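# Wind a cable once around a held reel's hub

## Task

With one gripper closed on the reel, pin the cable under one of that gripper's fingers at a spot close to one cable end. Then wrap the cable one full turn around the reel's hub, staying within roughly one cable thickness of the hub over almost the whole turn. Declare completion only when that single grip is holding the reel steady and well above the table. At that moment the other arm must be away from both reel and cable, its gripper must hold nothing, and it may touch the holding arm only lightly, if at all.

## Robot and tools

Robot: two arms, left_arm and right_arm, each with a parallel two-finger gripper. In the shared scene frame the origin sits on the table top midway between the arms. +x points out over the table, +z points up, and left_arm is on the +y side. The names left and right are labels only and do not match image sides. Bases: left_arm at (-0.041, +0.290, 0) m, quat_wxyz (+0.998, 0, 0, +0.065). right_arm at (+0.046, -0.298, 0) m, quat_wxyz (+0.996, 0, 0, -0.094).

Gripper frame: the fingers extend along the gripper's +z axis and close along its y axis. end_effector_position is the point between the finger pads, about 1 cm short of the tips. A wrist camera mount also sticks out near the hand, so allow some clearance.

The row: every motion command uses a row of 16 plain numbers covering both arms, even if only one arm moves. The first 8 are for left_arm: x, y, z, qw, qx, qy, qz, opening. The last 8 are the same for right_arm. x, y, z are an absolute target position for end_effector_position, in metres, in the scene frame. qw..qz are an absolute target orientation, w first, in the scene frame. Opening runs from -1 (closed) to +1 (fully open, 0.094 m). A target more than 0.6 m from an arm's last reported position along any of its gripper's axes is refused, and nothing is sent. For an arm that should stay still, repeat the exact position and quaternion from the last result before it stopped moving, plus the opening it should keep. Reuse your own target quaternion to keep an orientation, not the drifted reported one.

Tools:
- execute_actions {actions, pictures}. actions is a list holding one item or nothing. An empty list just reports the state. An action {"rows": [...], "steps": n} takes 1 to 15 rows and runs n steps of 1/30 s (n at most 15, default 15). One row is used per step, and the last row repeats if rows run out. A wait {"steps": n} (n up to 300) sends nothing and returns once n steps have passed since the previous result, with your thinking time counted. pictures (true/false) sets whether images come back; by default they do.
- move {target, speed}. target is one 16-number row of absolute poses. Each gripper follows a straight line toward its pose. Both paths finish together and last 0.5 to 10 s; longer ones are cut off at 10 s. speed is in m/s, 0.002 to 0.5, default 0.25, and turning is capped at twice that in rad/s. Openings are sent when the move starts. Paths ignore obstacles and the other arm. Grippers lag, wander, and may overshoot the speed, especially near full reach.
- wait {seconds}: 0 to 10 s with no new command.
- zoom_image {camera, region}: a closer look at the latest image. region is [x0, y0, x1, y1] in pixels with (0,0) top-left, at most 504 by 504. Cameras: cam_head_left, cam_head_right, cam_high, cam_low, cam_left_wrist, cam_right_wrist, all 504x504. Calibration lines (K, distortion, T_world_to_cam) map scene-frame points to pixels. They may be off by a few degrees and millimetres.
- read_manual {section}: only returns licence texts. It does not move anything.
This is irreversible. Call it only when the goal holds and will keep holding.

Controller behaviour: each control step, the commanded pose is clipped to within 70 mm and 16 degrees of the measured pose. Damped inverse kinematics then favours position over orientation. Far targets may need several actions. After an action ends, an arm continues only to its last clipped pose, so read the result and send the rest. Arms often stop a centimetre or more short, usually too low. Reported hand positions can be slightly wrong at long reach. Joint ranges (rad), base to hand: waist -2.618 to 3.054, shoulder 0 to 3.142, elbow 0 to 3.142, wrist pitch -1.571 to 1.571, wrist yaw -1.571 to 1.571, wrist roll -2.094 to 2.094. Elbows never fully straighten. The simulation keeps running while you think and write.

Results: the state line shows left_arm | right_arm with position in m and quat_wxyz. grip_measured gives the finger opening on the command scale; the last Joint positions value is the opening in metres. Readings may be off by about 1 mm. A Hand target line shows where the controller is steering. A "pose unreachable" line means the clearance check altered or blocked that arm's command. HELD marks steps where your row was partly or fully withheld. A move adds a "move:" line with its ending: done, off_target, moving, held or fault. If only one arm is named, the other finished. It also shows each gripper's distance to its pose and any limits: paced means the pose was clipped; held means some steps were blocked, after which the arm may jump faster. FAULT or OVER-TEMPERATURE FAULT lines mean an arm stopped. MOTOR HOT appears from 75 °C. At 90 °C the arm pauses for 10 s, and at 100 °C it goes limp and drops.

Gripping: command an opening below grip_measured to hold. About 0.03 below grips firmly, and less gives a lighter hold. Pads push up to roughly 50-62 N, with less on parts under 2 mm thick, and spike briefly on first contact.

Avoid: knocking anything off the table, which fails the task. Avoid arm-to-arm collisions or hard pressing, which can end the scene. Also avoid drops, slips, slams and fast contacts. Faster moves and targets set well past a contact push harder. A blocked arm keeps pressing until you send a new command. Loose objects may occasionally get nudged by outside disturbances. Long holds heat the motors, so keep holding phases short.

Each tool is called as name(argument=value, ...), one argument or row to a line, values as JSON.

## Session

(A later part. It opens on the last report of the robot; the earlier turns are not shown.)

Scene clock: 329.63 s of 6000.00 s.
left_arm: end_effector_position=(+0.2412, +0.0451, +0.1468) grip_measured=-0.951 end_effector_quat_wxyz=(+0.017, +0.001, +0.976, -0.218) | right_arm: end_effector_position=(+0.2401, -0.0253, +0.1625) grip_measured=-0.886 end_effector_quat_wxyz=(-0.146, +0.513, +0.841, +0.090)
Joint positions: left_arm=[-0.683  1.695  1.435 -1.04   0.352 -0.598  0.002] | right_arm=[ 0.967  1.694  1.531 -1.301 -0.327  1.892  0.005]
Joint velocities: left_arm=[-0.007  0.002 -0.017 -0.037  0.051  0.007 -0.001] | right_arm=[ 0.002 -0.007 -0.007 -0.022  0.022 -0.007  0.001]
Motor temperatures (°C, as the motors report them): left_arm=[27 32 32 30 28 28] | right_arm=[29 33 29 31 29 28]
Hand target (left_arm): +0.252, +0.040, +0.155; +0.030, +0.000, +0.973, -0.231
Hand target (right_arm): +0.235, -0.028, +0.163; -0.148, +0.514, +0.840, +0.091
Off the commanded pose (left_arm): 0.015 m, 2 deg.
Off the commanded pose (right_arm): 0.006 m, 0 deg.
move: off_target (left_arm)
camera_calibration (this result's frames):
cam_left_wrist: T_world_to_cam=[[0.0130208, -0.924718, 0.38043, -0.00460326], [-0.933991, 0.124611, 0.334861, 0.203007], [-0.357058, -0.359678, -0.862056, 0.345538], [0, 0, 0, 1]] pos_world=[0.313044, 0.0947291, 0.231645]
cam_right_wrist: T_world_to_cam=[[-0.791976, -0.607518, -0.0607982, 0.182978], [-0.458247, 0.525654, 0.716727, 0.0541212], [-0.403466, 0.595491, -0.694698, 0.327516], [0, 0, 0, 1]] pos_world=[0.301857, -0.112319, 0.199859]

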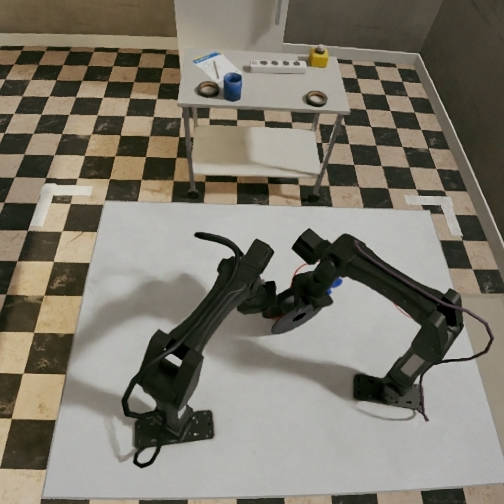

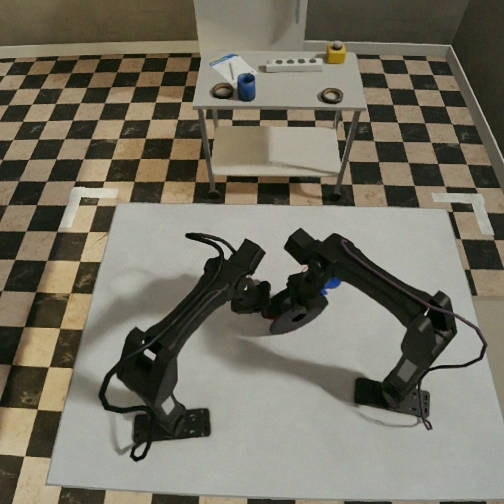

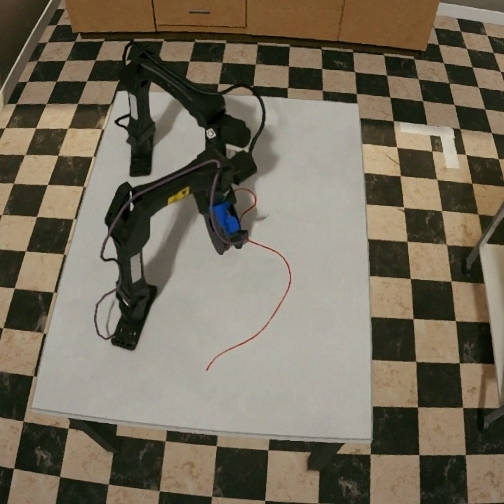

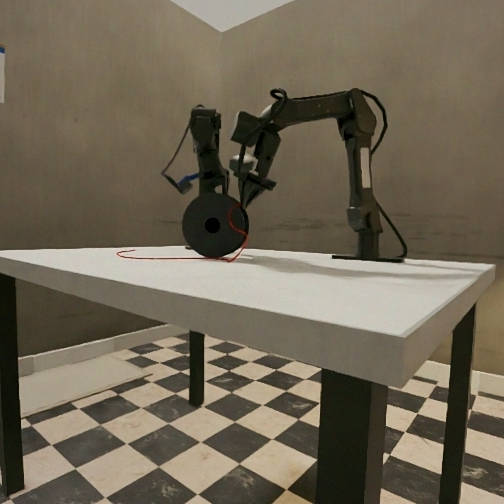

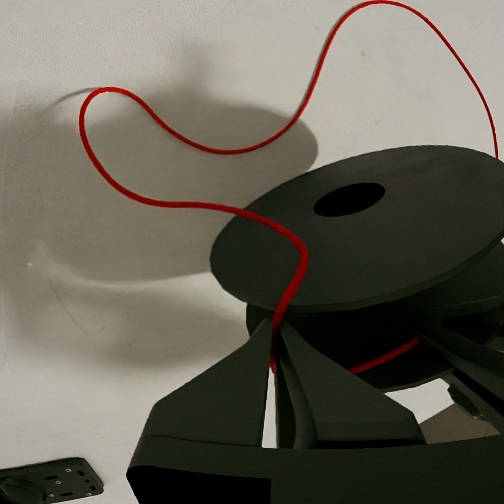

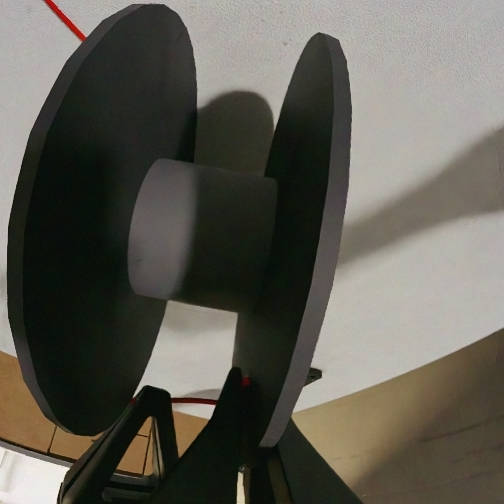

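move(
  target=[0.245,0.044,0.152,0.03,0,0.97,-0.23,-0.75,0.238,-0.027,0.163,-0.148,0.514,0.84,0.091,-0.94],
)

move(
  target=[0.22,0.16,0.22,0.03,0,0.97,-0.23,-0.75,0.238,-0.027,0.163,-0.148,0.514,0.84,0.091,-0.94],
  speed=0.12,
)

move(
  target=[0.3,0.1,0.2,0.5,0.5,0.5,-0.5,0,0.3,-0.18,0.31,0.383,0,0.924,0,-0.94],
  speed=0.15,
)

Scene clock: 347.70 s of 6000.00 s.
left_arm: end_effector_position=(+0.2439, +0.0434, +0.1477) grip_measured=-0.753 end_effector_quat_wxyz=(+0.023, +0.003, +0.975, -0.222) | right_arm: end_effector_position=(+0.2402, -0.0254, +0.1625) grip_measured=-0.886 end_effector_quat_wxyz=(-0.146, +0.513, +0.841, +0.089)
Joint positions: left_arm=[-0.683  1.695  1.435 -1.026  0.352 -0.598  0.012] | right_arm=[ 0.967  1.694  1.531 -1.301 -0.327  1.892  0.005]
Joint velocities: left_arm=[-0.002  0.002  0.007  0.066  0.022 -0.007  0.   ] | right_arm=[ 0.007  0.017  0.012  0.051  0.066 -0.007  0.001]
Motor temperatures (°C, as the motors report them): left_arm=[27 32 32 30 28 28] | right_arm=[29 33 29 31 29 28]
Hand target (left_arm): +0.245, +0.044, +0.152; +0.030, +0.000, +0.973, -0.231
Hand target (right_arm): +0.238, -0.027, +0.163; -0.148, +0.514, +0.840, +0.091
Off the commanded pose (left_arm): 0.004 m, 1 deg.
Off the commanded pose (right_arm): 0.003 m, 0 deg.
After step 180, 11.37 s passed at rest.
move: done
camera_calibration (this result's frames):
cam_left_wrist: T_world_to_cam=[[0.00838372, -0.921754, 0.387684, -0.00667904], [-0.937866, 0.127248, 0.322825, 0.208047], [-0.346897, -0.366302, -0.863415, 0.344699], [0, 0, 0, 1]] pos_world=[0.314751, 0.093634, 0.233045]
cam_right_wrist: T_world_to_cam=[[-0.791984, -0.607502, -0.0608449, 0.182997], [-0.458416, 0.525866, 0.716463, 0.0542704], [-0.403257, 0.59532, -0.694966, 0.327535], [0, 0, 0, 1]] pos_world=[0.30189, -0.112356, 0.199878]

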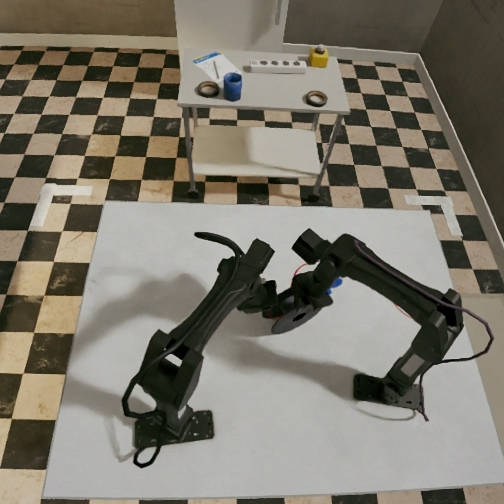

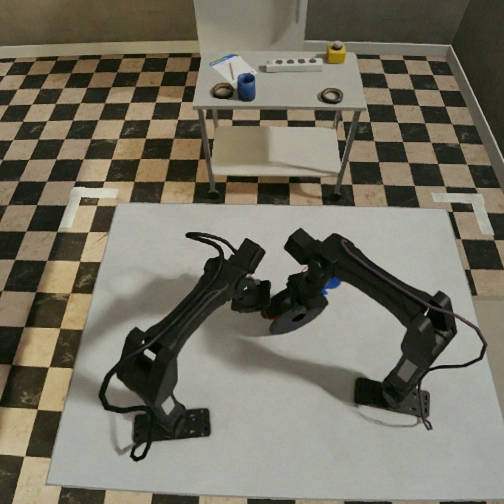

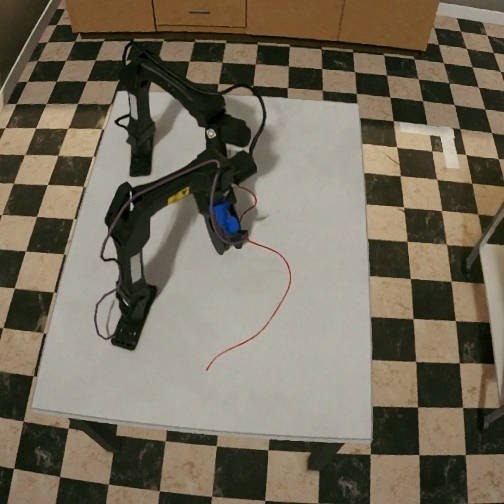

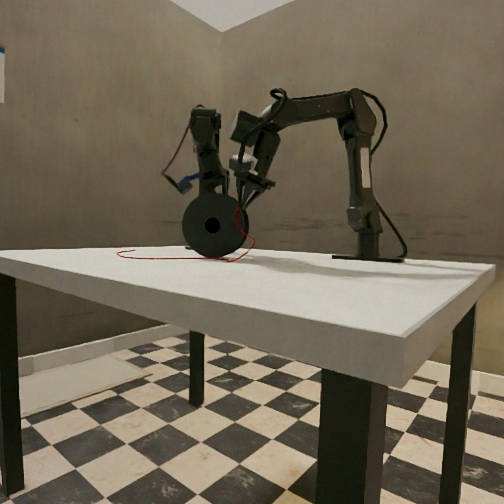

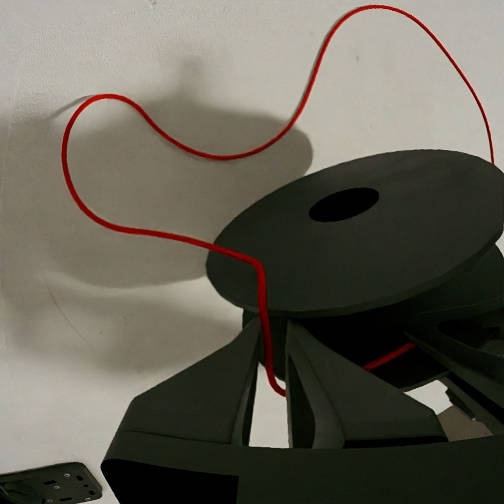

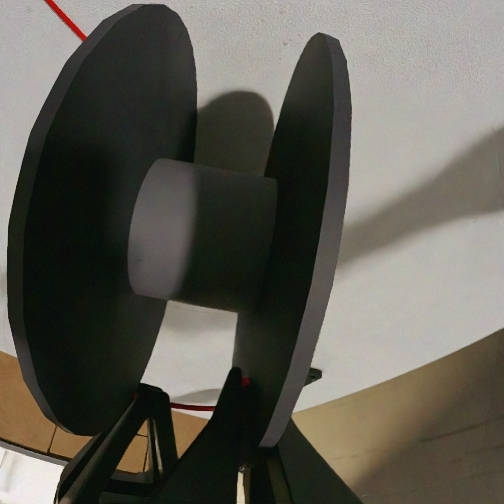

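Scene clock: 349.47 s of 6000.00 s.
left_arm: end_effector_position=(+0.2217, +0.1605, +0.2053) grip_measured=-0.753 end_effector_quat_wxyz=(+0.013, -0.006, +0.975, -0.223) | right_arm: end_effector_position=(+0.2402, -0.0254, +0.1625) grip_measured=-0.886 end_effector_quat_wxyz=(-0.146, +0.513, +0.841, +0.089)
Joint positions: left_arm=[-0.333  1.523  1.495 -1.417  0.433 -0.243  0.012] | right_arm=[ 0.967  1.694  1.531 -1.301 -0.327  1.892  0.005]
Joint velocities: left_arm=[ 0.012 -0.002  0.002 -0.037 -0.007  0.066 -0.   ] | right_arm=[ 0.002  0.017  0.002 -0.022 -0.022 -0.037  0.   ]
Motor temperatures (°C, as the motors report them): left_arm=[27 32 32 30 28 28] | right_arm=[29 33 29 31 29 28]
Hand target (left_arm): +0.222, +0.161, +0.220; +0.032, -0.000, +0.972, -0.232
Hand target (right_arm): +0.238, -0.027, +0.163; -0.148, +0.514, +0.840, +0.091
Off the commanded pose (left_arm): 0.015 m, 2 deg.
Off the commanded pose (right_arm): 0.003 m, 0 deg.
move: off_target (left_arm)
camera_calibration (this result's frames):
cam_left_wrist: T_world_to_cam=[[0.0287723, -0.920791, 0.388994, 0.0742167], [-0.931424, 0.116546, 0.344771, 0.149501], [-0.362797, -0.372238, -0.854293, 0.432217], [0, 0, 0, 1]] pos_world=[0.293921, 0.211802, 0.288826]
cam_right_wrist: T_world_to_cam=[[-0.791984, -0.607502, -0.0608449, 0.182997], [-0.458416, 0.525866, 0.716463, 0.0542704], [-0.403257, 0.59532, -0.694966, 0.327535], [0, 0, 0, 1]] pos_world=[0.30189, -0.112356, 0.199878]

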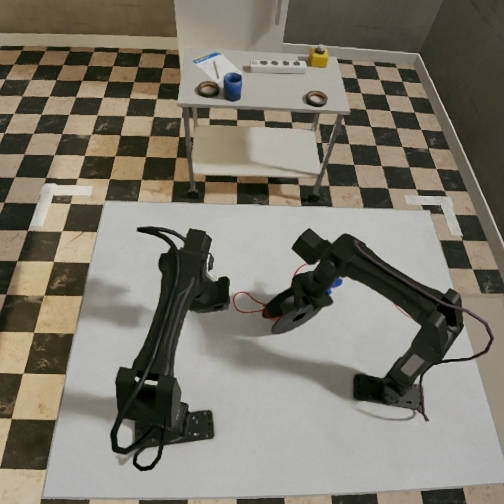

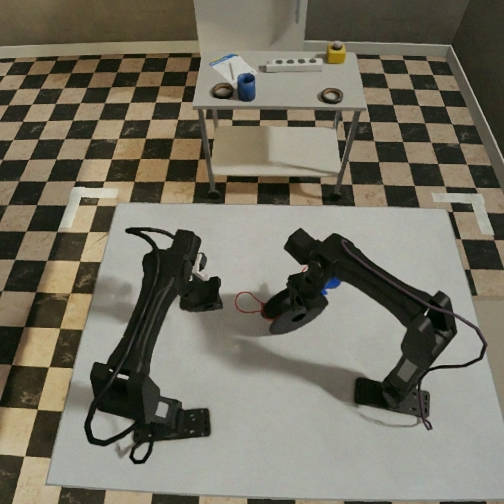

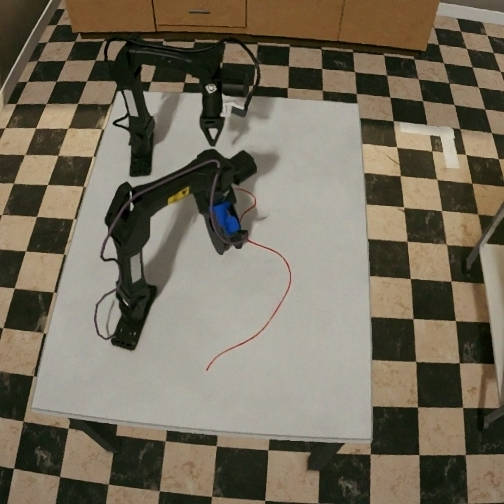

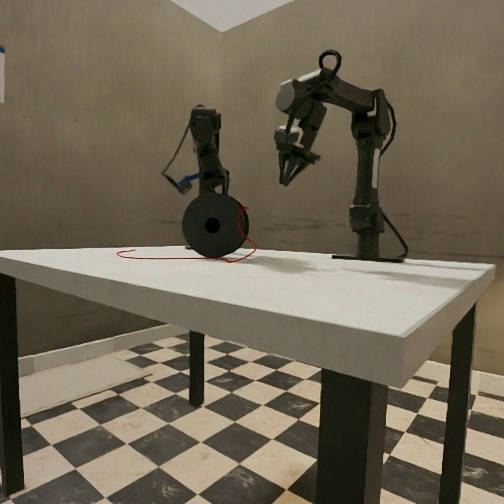

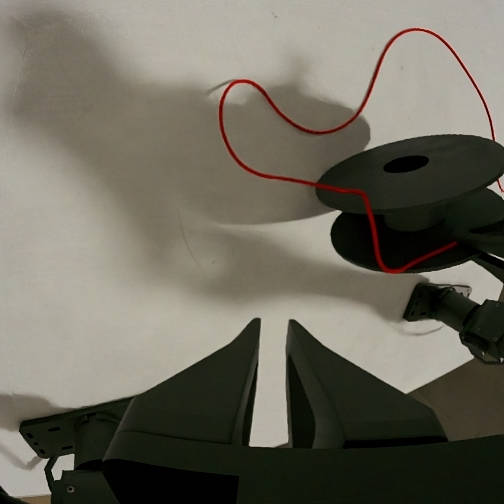

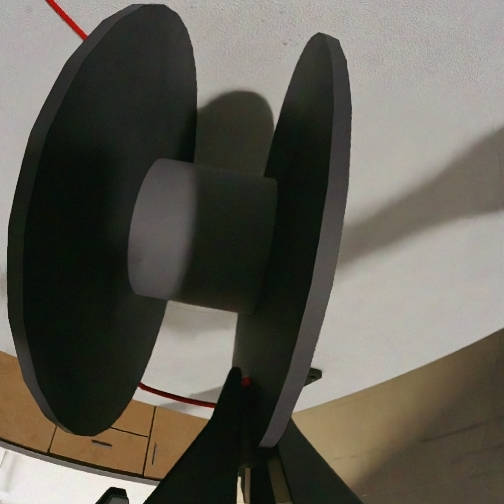

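Scene clock: 357.77 s of 6000.00 s.
left_arm: end_effector_position=(+0.3058, +0.1033, +0.2061) grip_measured=-0.003 end_effector_quat_wxyz=(+0.503, +0.511, +0.498, -0.488) | right_arm: end_effector_position=(+0.2921, -0.1765, +0.2998) grip_measured=-0.886 end_effector_quat_wxyz=(+0.352, -0.015, +0.936, -0.011)
Joint positions: left_arm=[-0.157  1.764  0.973  0.25   1.535  0.568  0.047] | right_arm=[ 0.949  1.198  1.495 -1.308  0.479  0.588  0.005]
Joint velocities: left_arm=[-0.007 -0.012  0.002  0.007 -0.007 -0.066 -0.   ] | right_arm=[-0.007  0.002 -0.012 -0.066 -0.022  0.037 -0.001]
Motor temperatures (°C, as the motors report them): left_arm=[27 32 32 31 28 28] | right_arm=[29 33 29 31 29 28]
Hand target (left_arm): +0.299, +0.101, +0.200; +0.493, +0.507, +0.499, -0.501
Hand target (right_arm): +0.297, -0.182, +0.311; +0.380, +0.001, +0.925, -0.007
Off the commanded pose (left_arm): 0.009 m, 2 deg.
Off the commanded pose (right_arm): 0.013 m, 4 deg.
move: off_target (right_arm)
camera_calibration (this result's frames):
cam_left_wrist: T_world_to_cam=[[-0.998567, -0.0531085, -0.00659925, 0.324827], [-0.0154148, 0.403512, -0.914844, 0.184099], [0.0512489, -0.913432, -0.403753, 0.278525], [0, 0, 0, 1]] pos_world=[0.312925, 0.197378, 0.283021]
cam_right_wrist: T_world_to_cam=[[0.15934, -0.974681, 0.156866, -0.267343], [-0.951871, -0.193824, -0.237433, 0.36224], [0.261826, -0.111483, -0.958655, 0.29392], [0, 0, 0, 1]] pos_world=[0.310448, -0.157596, 0.409713]

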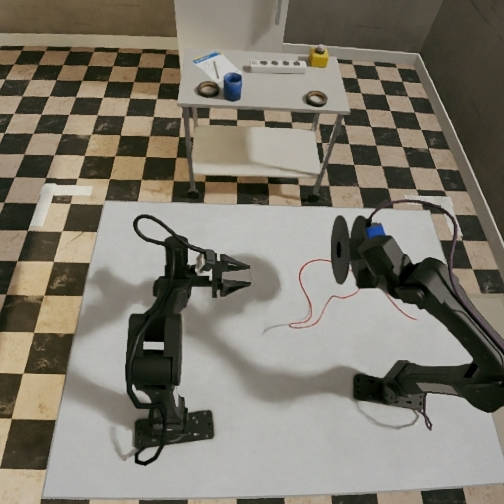

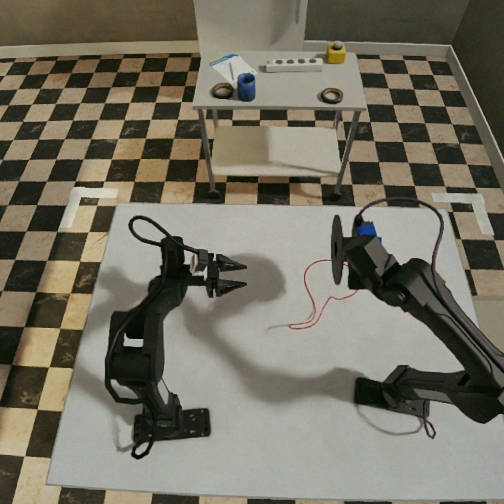

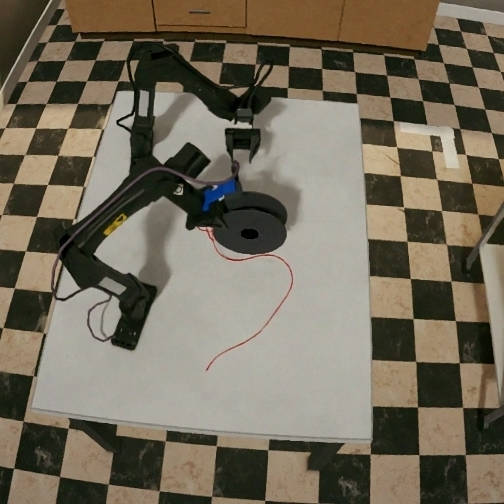

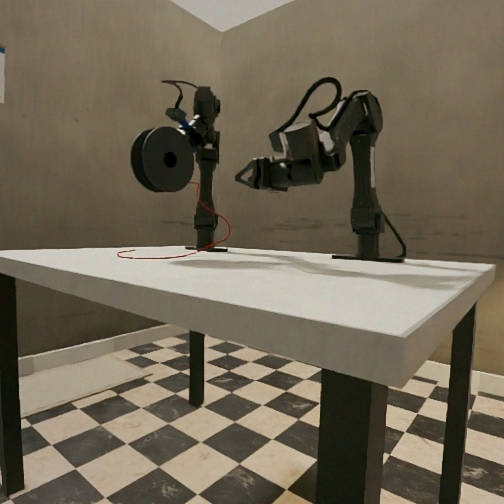

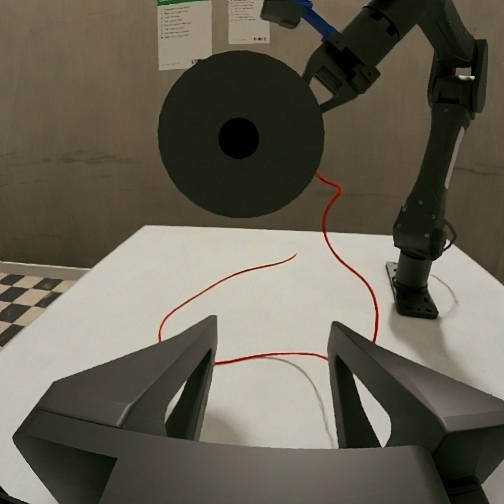

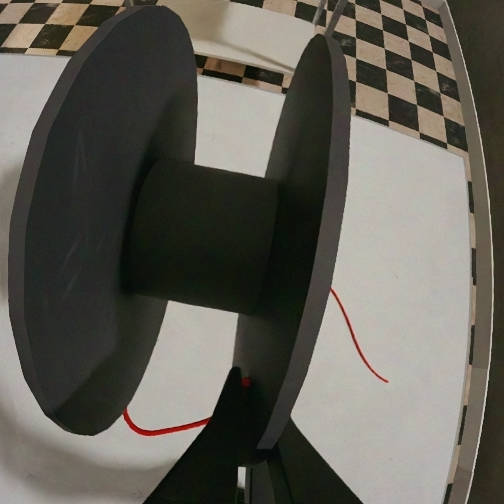

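move(
  target=[0.225,-0.095,0.14,0.5,0.5,0.5,-0.5,0.3,0.3,-0.18,0.31,0.383,0,0.924,0,-0.94],
  speed=0.15,
)

Scene clock: 364.17 s of 6000.00 s.
left_arm: end_effector_position=(+0.2187, -0.0928, +0.1370) grip_measured=+0.297 end_effector_quat_wxyz=(+0.494, +0.505, +0.503, -0.499) | right_arm: end_effector_position=(+0.2944, -0.1745, +0.2979) grip_measured=-0.886 end_effector_quat_wxyz=(+0.353, -0.015, +0.936, -0.006)
Joint positions: left_arm=[-0.798  2.006  0.734  1.247  0.909  0.017  0.061] | right_arm=[ 0.942  1.197  1.482 -1.286  0.469  0.582  0.005]
Joint velocities: left_arm=[-0.002 -0.022  0.002  0.037 -0.066 -0.051  0.   ] | right_arm=[ 0.012 -0.012 -0.002  0.007 -0.066 -0.007 -0.   ]
Motor temperatures (°C, as the motors report them): left_arm=[27 32 32 31 28 28] | right_arm=[29 32 29 32 29 28]
Hand target (left_arm): +0.221, -0.095, +0.138; +0.498, +0.503, +0.501, -0.498
Hand target (right_arm): +0.299, -0.180, +0.310; +0.382, +0.001, +0.924, -0.001
Off the commanded pose (left_arm): 0.007 m, 1 deg.
Off the commanded pose (right_arm): 0.014 m, 4 deg.
move: off_target (right_arm)
camera_calibration (this result's frames):
cam_left_wrist: T_world_to_cam=[[-0.998756, -0.0436864, 0.0240256, 0.223746], [-0.0395539, 0.400929, -0.915255, 0.203791], [0.0303516, -0.915067, -0.402158, 0.0802156], [0, 0, 0, 1]] pos_world=[0.229094, 0.0014716, 0.213404]
cam_right_wrist: T_world_to_cam=[[0.162503, -0.975502, 0.148285, -0.263965], [-0.950645, -0.195044, -0.241315, 0.364921], [0.264325, -0.101752, -0.959051, 0.292809], [0, 0, 0, 1]] pos_world=[0.312408, -0.156529, 0.408021]

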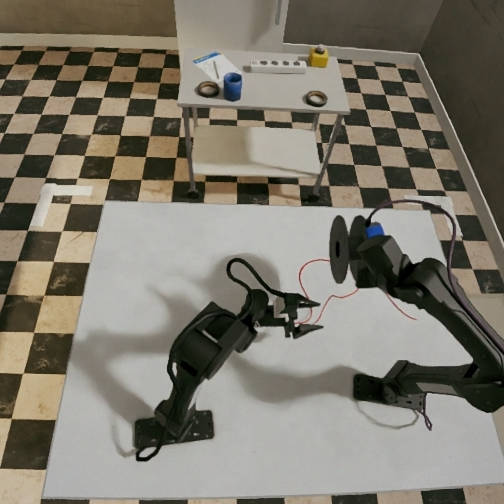

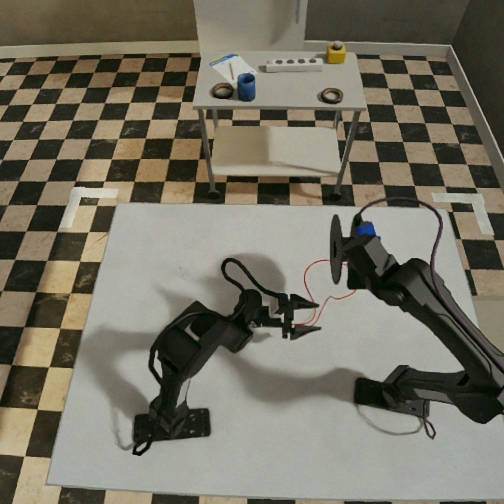

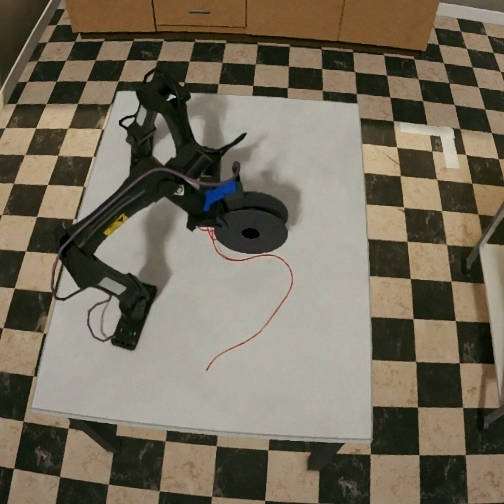

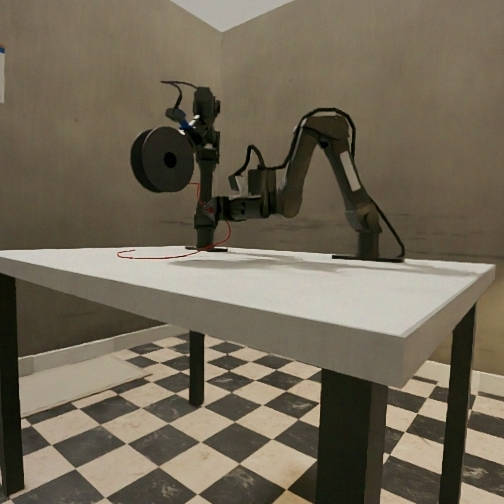

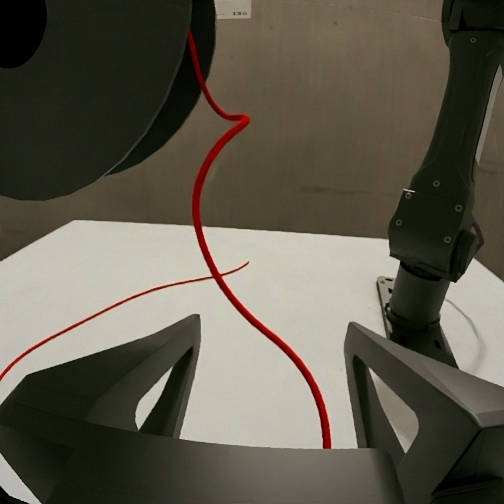

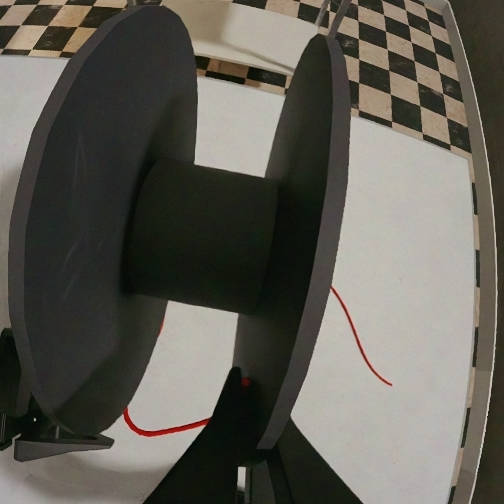

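move(
  target=[0.2,-0.085,0.095,0.5,0.5,0.5,-0.5,0.3,0.3,-0.18,0.31,0.383,0,0.924,0,-0.94],
  speed=0.1,
)

move(
  target=[0.2,-0.085,0.095,0.5,0.5,0.5,-0.5,-0.985,0.3,-0.18,0.31,0.383,0,0.924,0,-0.94],
)

move(
  target=[0.4,-0.125,0.1,0.5,0.5,0.5,-0.5,-0.985,0.3,-0.18,0.31,0.383,0,0.924,0,-0.94],
  speed=0.12,
)

Scene clock: 371.00 s of 6000.00 s.
left_arm: end_effector_position=(+0.2055, -0.0849, +0.1006) grip_measured=+0.297 end_effector_quat_wxyz=(+0.507, +0.502, +0.495, -0.497) | right_arm: end_effector_position=(+0.2941, -0.1740, +0.2977) grip_measured=-0.886 end_effector_quat_wxyz=(+0.352, -0.016, +0.936, -0.004)
Joint positions: left_arm=[-0.808  2.158  0.661  1.509  0.89   0.007  0.061] | right_arm=[ 0.942  1.197  1.482 -1.286  0.466  0.582  0.005]
Joint velocities: left_arm=[0.007 0.007 0.007 0.022 0.081 0.051 0.   ] | right_arm=[ 0.012 -0.002 -0.007  0.051 -0.007 -0.007  0.   ]
Motor temperatures (°C, as the motors report them): left_arm=[27 32 32 32 28 28] | right_arm=[29 32 29 32 29 28]
Hand target (left_arm): +0.200, -0.085, +0.095; +0.500, +0.500, +0.500, -0.500
Hand target (right_arm): +0.299, -0.180, +0.310; +0.382, +0.001, +0.924, -0.001
Off the commanded pose (left_arm): 0.008 m, 1 deg.
Off the commanded pose (right_arm): 0.015 m, 4 deg.
move: off_target (right_arm)
camera_calibration (this result's frames):
cam_left_wrist: T_world_to_cam=[[-0.998624, -0.052151, 0.00559001, 0.212825], [-0.0250075, 0.379737, -0.924756, 0.162901], [0.0461042, -0.923623, -0.380519, 0.0670328], [0, 0, 0, 1]] pos_world=[0.213515, 0.0111526, 0.174961]
cam_right_wrist: T_world_to_cam=[[0.164602, -0.975509, 0.145905, -0.26331], [-0.950758, -0.196299, -0.239847, 0.364088], [0.262614, -0.0992415, -0.959784, 0.293865], [0, 0, 0, 1]] pos_world=[0.312328, -0.156227, 0.407791]

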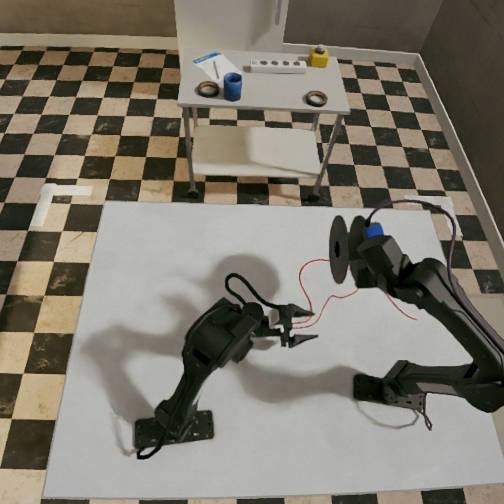

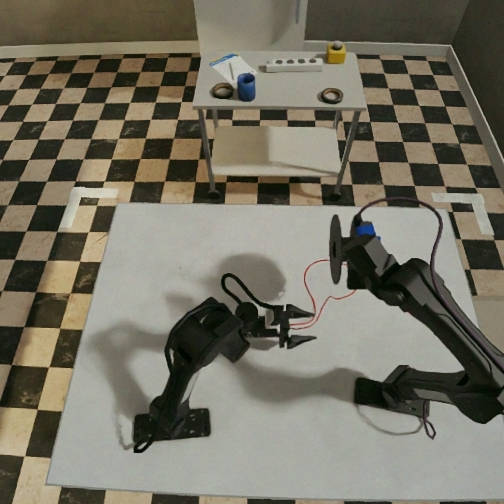

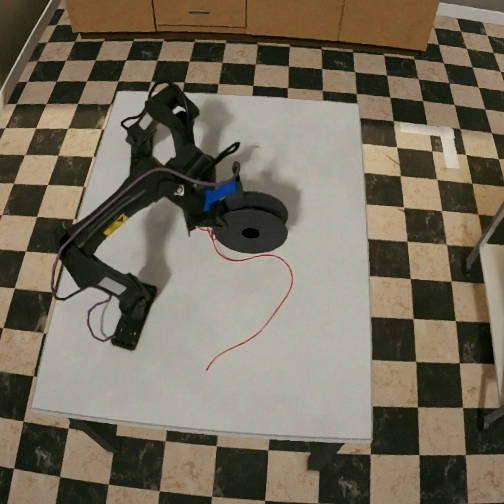

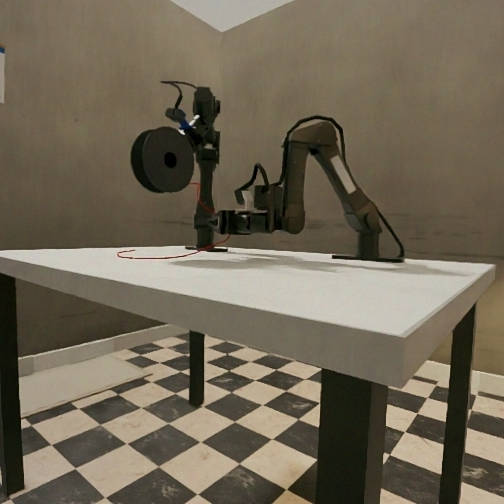

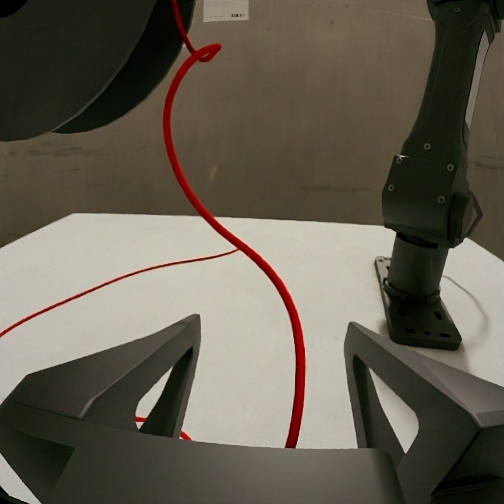

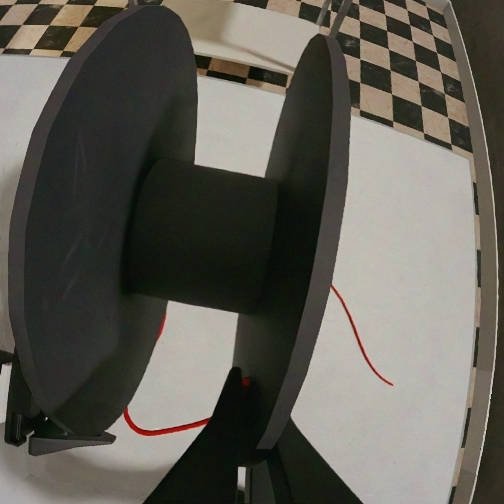

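Scene clock: 371.70 s of 6000.00 s.
left_arm: end_effector_position=(+0.2057, -0.0849, +0.1007) grip_measured=-0.970 end_effector_quat_wxyz=(+0.507, +0.501, +0.495, -0.497) | right_arm: end_effector_position=(+0.2939, -0.1741, +0.2975) grip_measured=-0.886 end_effector_quat_wxyz=(+0.351, -0.016, +0.936, -0.005)
Joint positions: left_arm=[-0.808  2.158  0.661  1.51   0.889  0.006  0.001] | right_arm=[ 0.942  1.197  1.482 -1.287  0.465  0.582  0.005]
Joint velocities: left_arm=[-0.002 -0.007 -0.002  0.007  0.007  0.037 -0.   ] | right_arm=[ 0.012  0.017 -0.017  0.125 -0.037 -0.066  0.001]
Motor temperatures (°C, as the motors report them): left_arm=[27 32 32 32 28 28] | right_arm=[29 32 29 32 29 28]
Hand target (left_arm): +0.200, -0.085, +0.095; +0.500, +0.500, +0.500, -0.500
Hand target (right_arm): +0.299, -0.180, +0.310; +0.382, +0.001, +0.924, -0.001
Off the commanded pose (left_arm): 0.008 m, 1 deg.
Off the commanded pose (right_arm): 0.015 m, 4 deg.
move: off_target (right_arm)
camera_calibration (this result's frames):
cam_left_wrist: T_world_to_cam=[[-0.99856, -0.053282, 0.00617413, 0.212859], [-0.0259554, 0.379253, -0.924929, 0.163207], [0.0469406, -0.923758, -0.38009, 0.066852], [0, 0, 0, 1]] pos_world=[0.213651, 0.0112, 0.17505]
cam_right_wrist: T_world_to_cam=[[0.165189, -0.975395, 0.146002, -0.263466], [-0.950982, -0.196765, -0.238574, 0.36343], [0.261432, -0.0994356, -0.960086, 0.294138], [0, 0, 0, 1]] pos_world=[0.31224, -0.156226, 0.407569]

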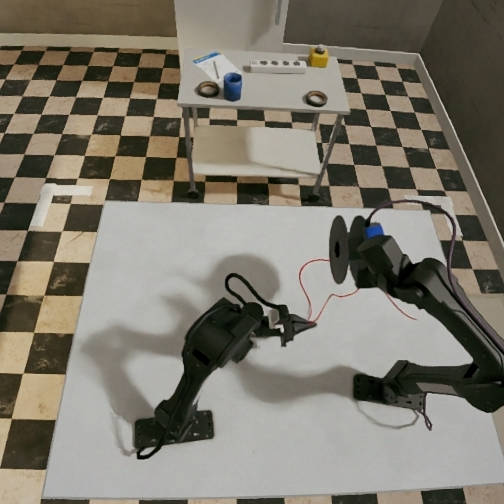

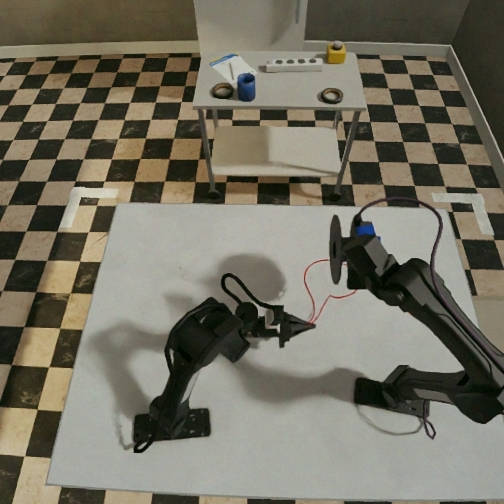

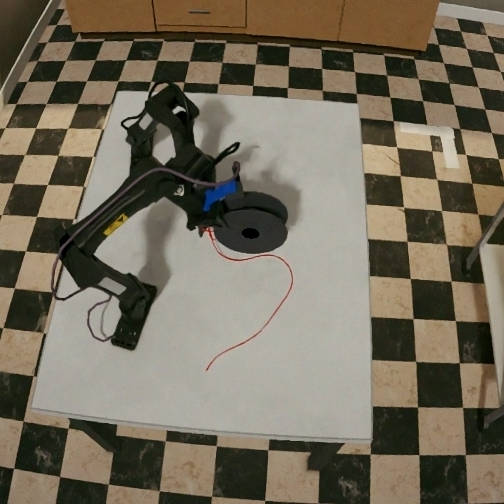

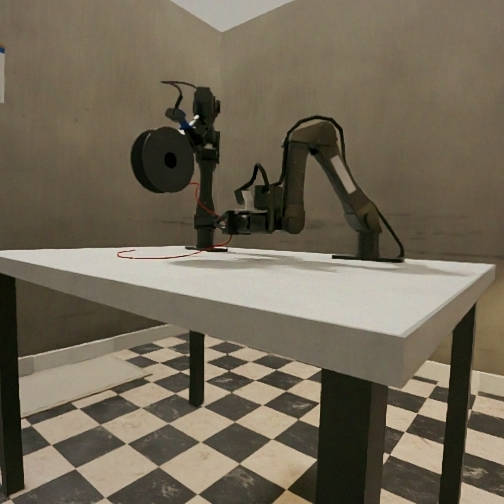

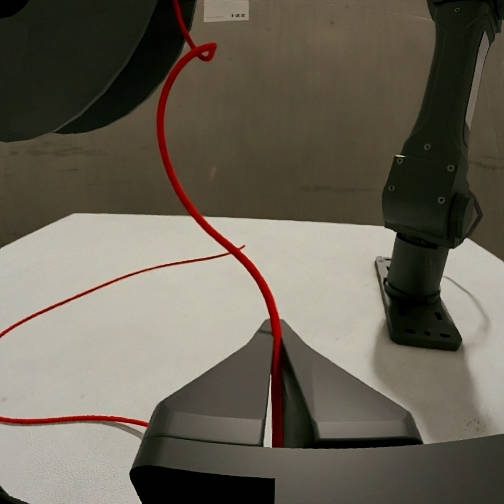

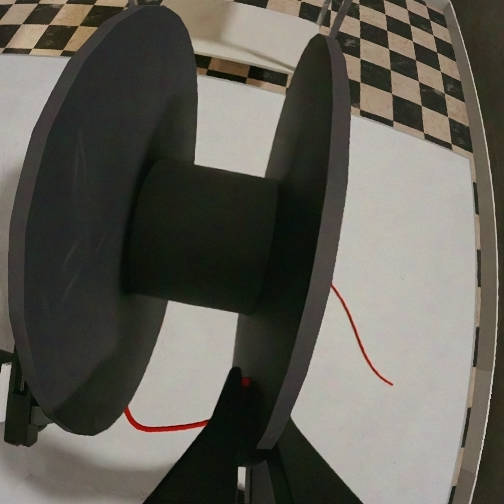

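Scene clock: 373.93 s of 6000.00 s.
left_arm: end_effector_position=(+0.3919, -0.1281, +0.0966) grip_measured=-0.970 end_effector_quat_wxyz=(+0.498, +0.499, +0.501, -0.501) | right_arm: end_effector_position=(+0.2944, -0.1741, +0.2979) grip_measured=-0.886 end_effector_quat_wxyz=(+0.353, -0.015, +0.936, -0.005)
Joint positions: left_arm=[-0.638  2.544  1.563  0.979  1.064 -0.004  0.001] | right_arm=[ 0.942  1.197  1.482 -1.285  0.467  0.582  0.005]
Joint velocities: left_arm=[ 0.012 -0.002 -0.007  0.007  0.007 -0.081  0.   ] | right_arm=[ 0.007 -0.007 -0.012  0.125  0.022 -0.051  0.   ]
Motor temperatures (°C, as the motors report them): left_arm=[27 32 32 32 28 28] | right_arm=[29 31 29 32 29 28]
Hand target (left_arm): +0.399, -0.127, +0.100; +0.500, +0.500, +0.500, -0.500
Hand target (right_arm): +0.299, -0.180, +0.310; +0.382, +0.001, +0.924, -0.001
Off the commanded pose (left_arm): 0.009 m, 0 deg.
Off the commanded pose (right_arm): 0.015 m, 4 deg.
move: off_target (right_arm)
camera_calibration (this result's frames):
cam_left_wrist: T_world_to_cam=[[-0.998459, -0.0484404, 0.0270703, 0.395158], [-0.043768, 0.387573, -0.920799, 0.188273], [0.0341121, -0.920565, -0.389096, 0.0229531], [0, 0, 0, 1]] pos_world=[0.402007, -0.0326981, 0.171595]
cam_right_wrist: T_world_to_cam=[[0.163547, -0.975622, 0.146336, -0.263298], [-0.950507, -0.195552, -0.241445, 0.364931], [0.264176, -0.0996058, -0.959317, 0.293358], [0, 0, 0, 1]] pos_world=[0.312433, -0.156296, 0.408064]

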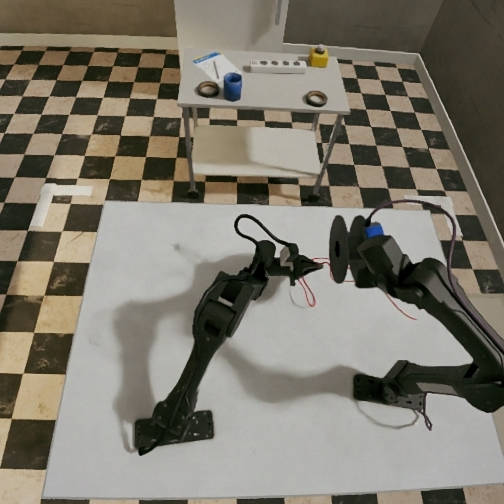

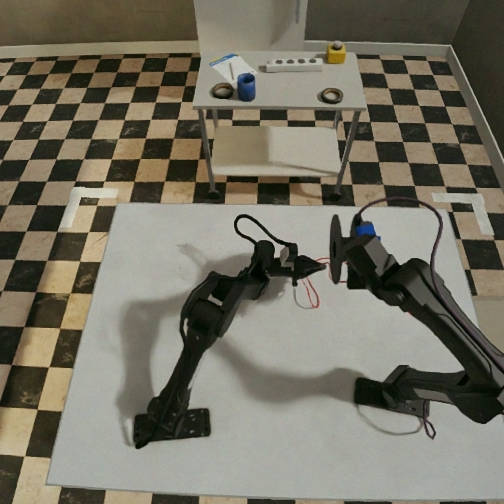

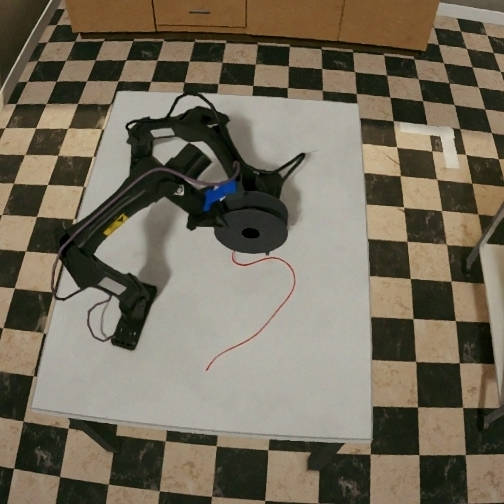

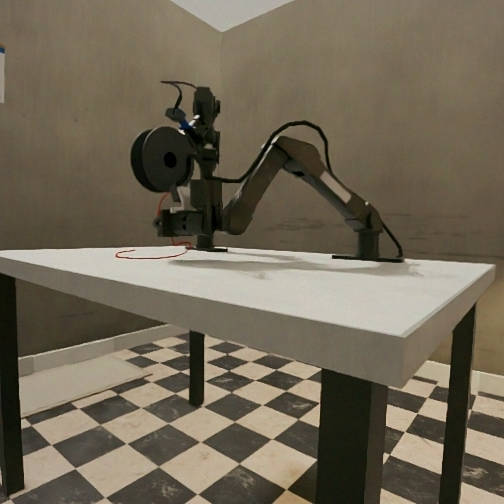

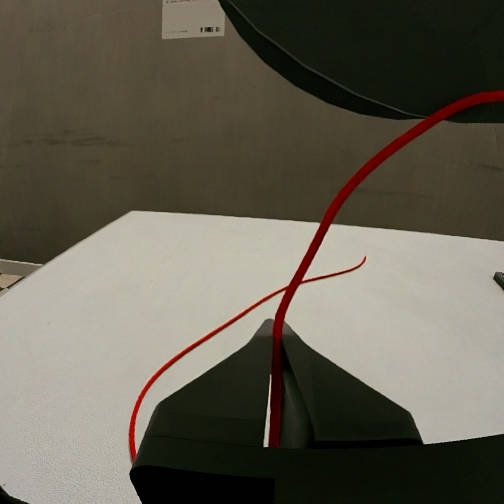

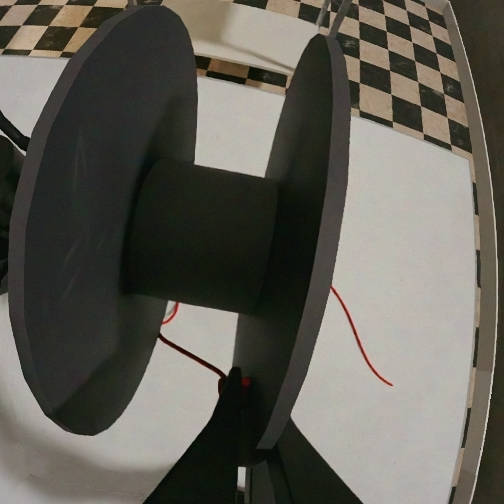

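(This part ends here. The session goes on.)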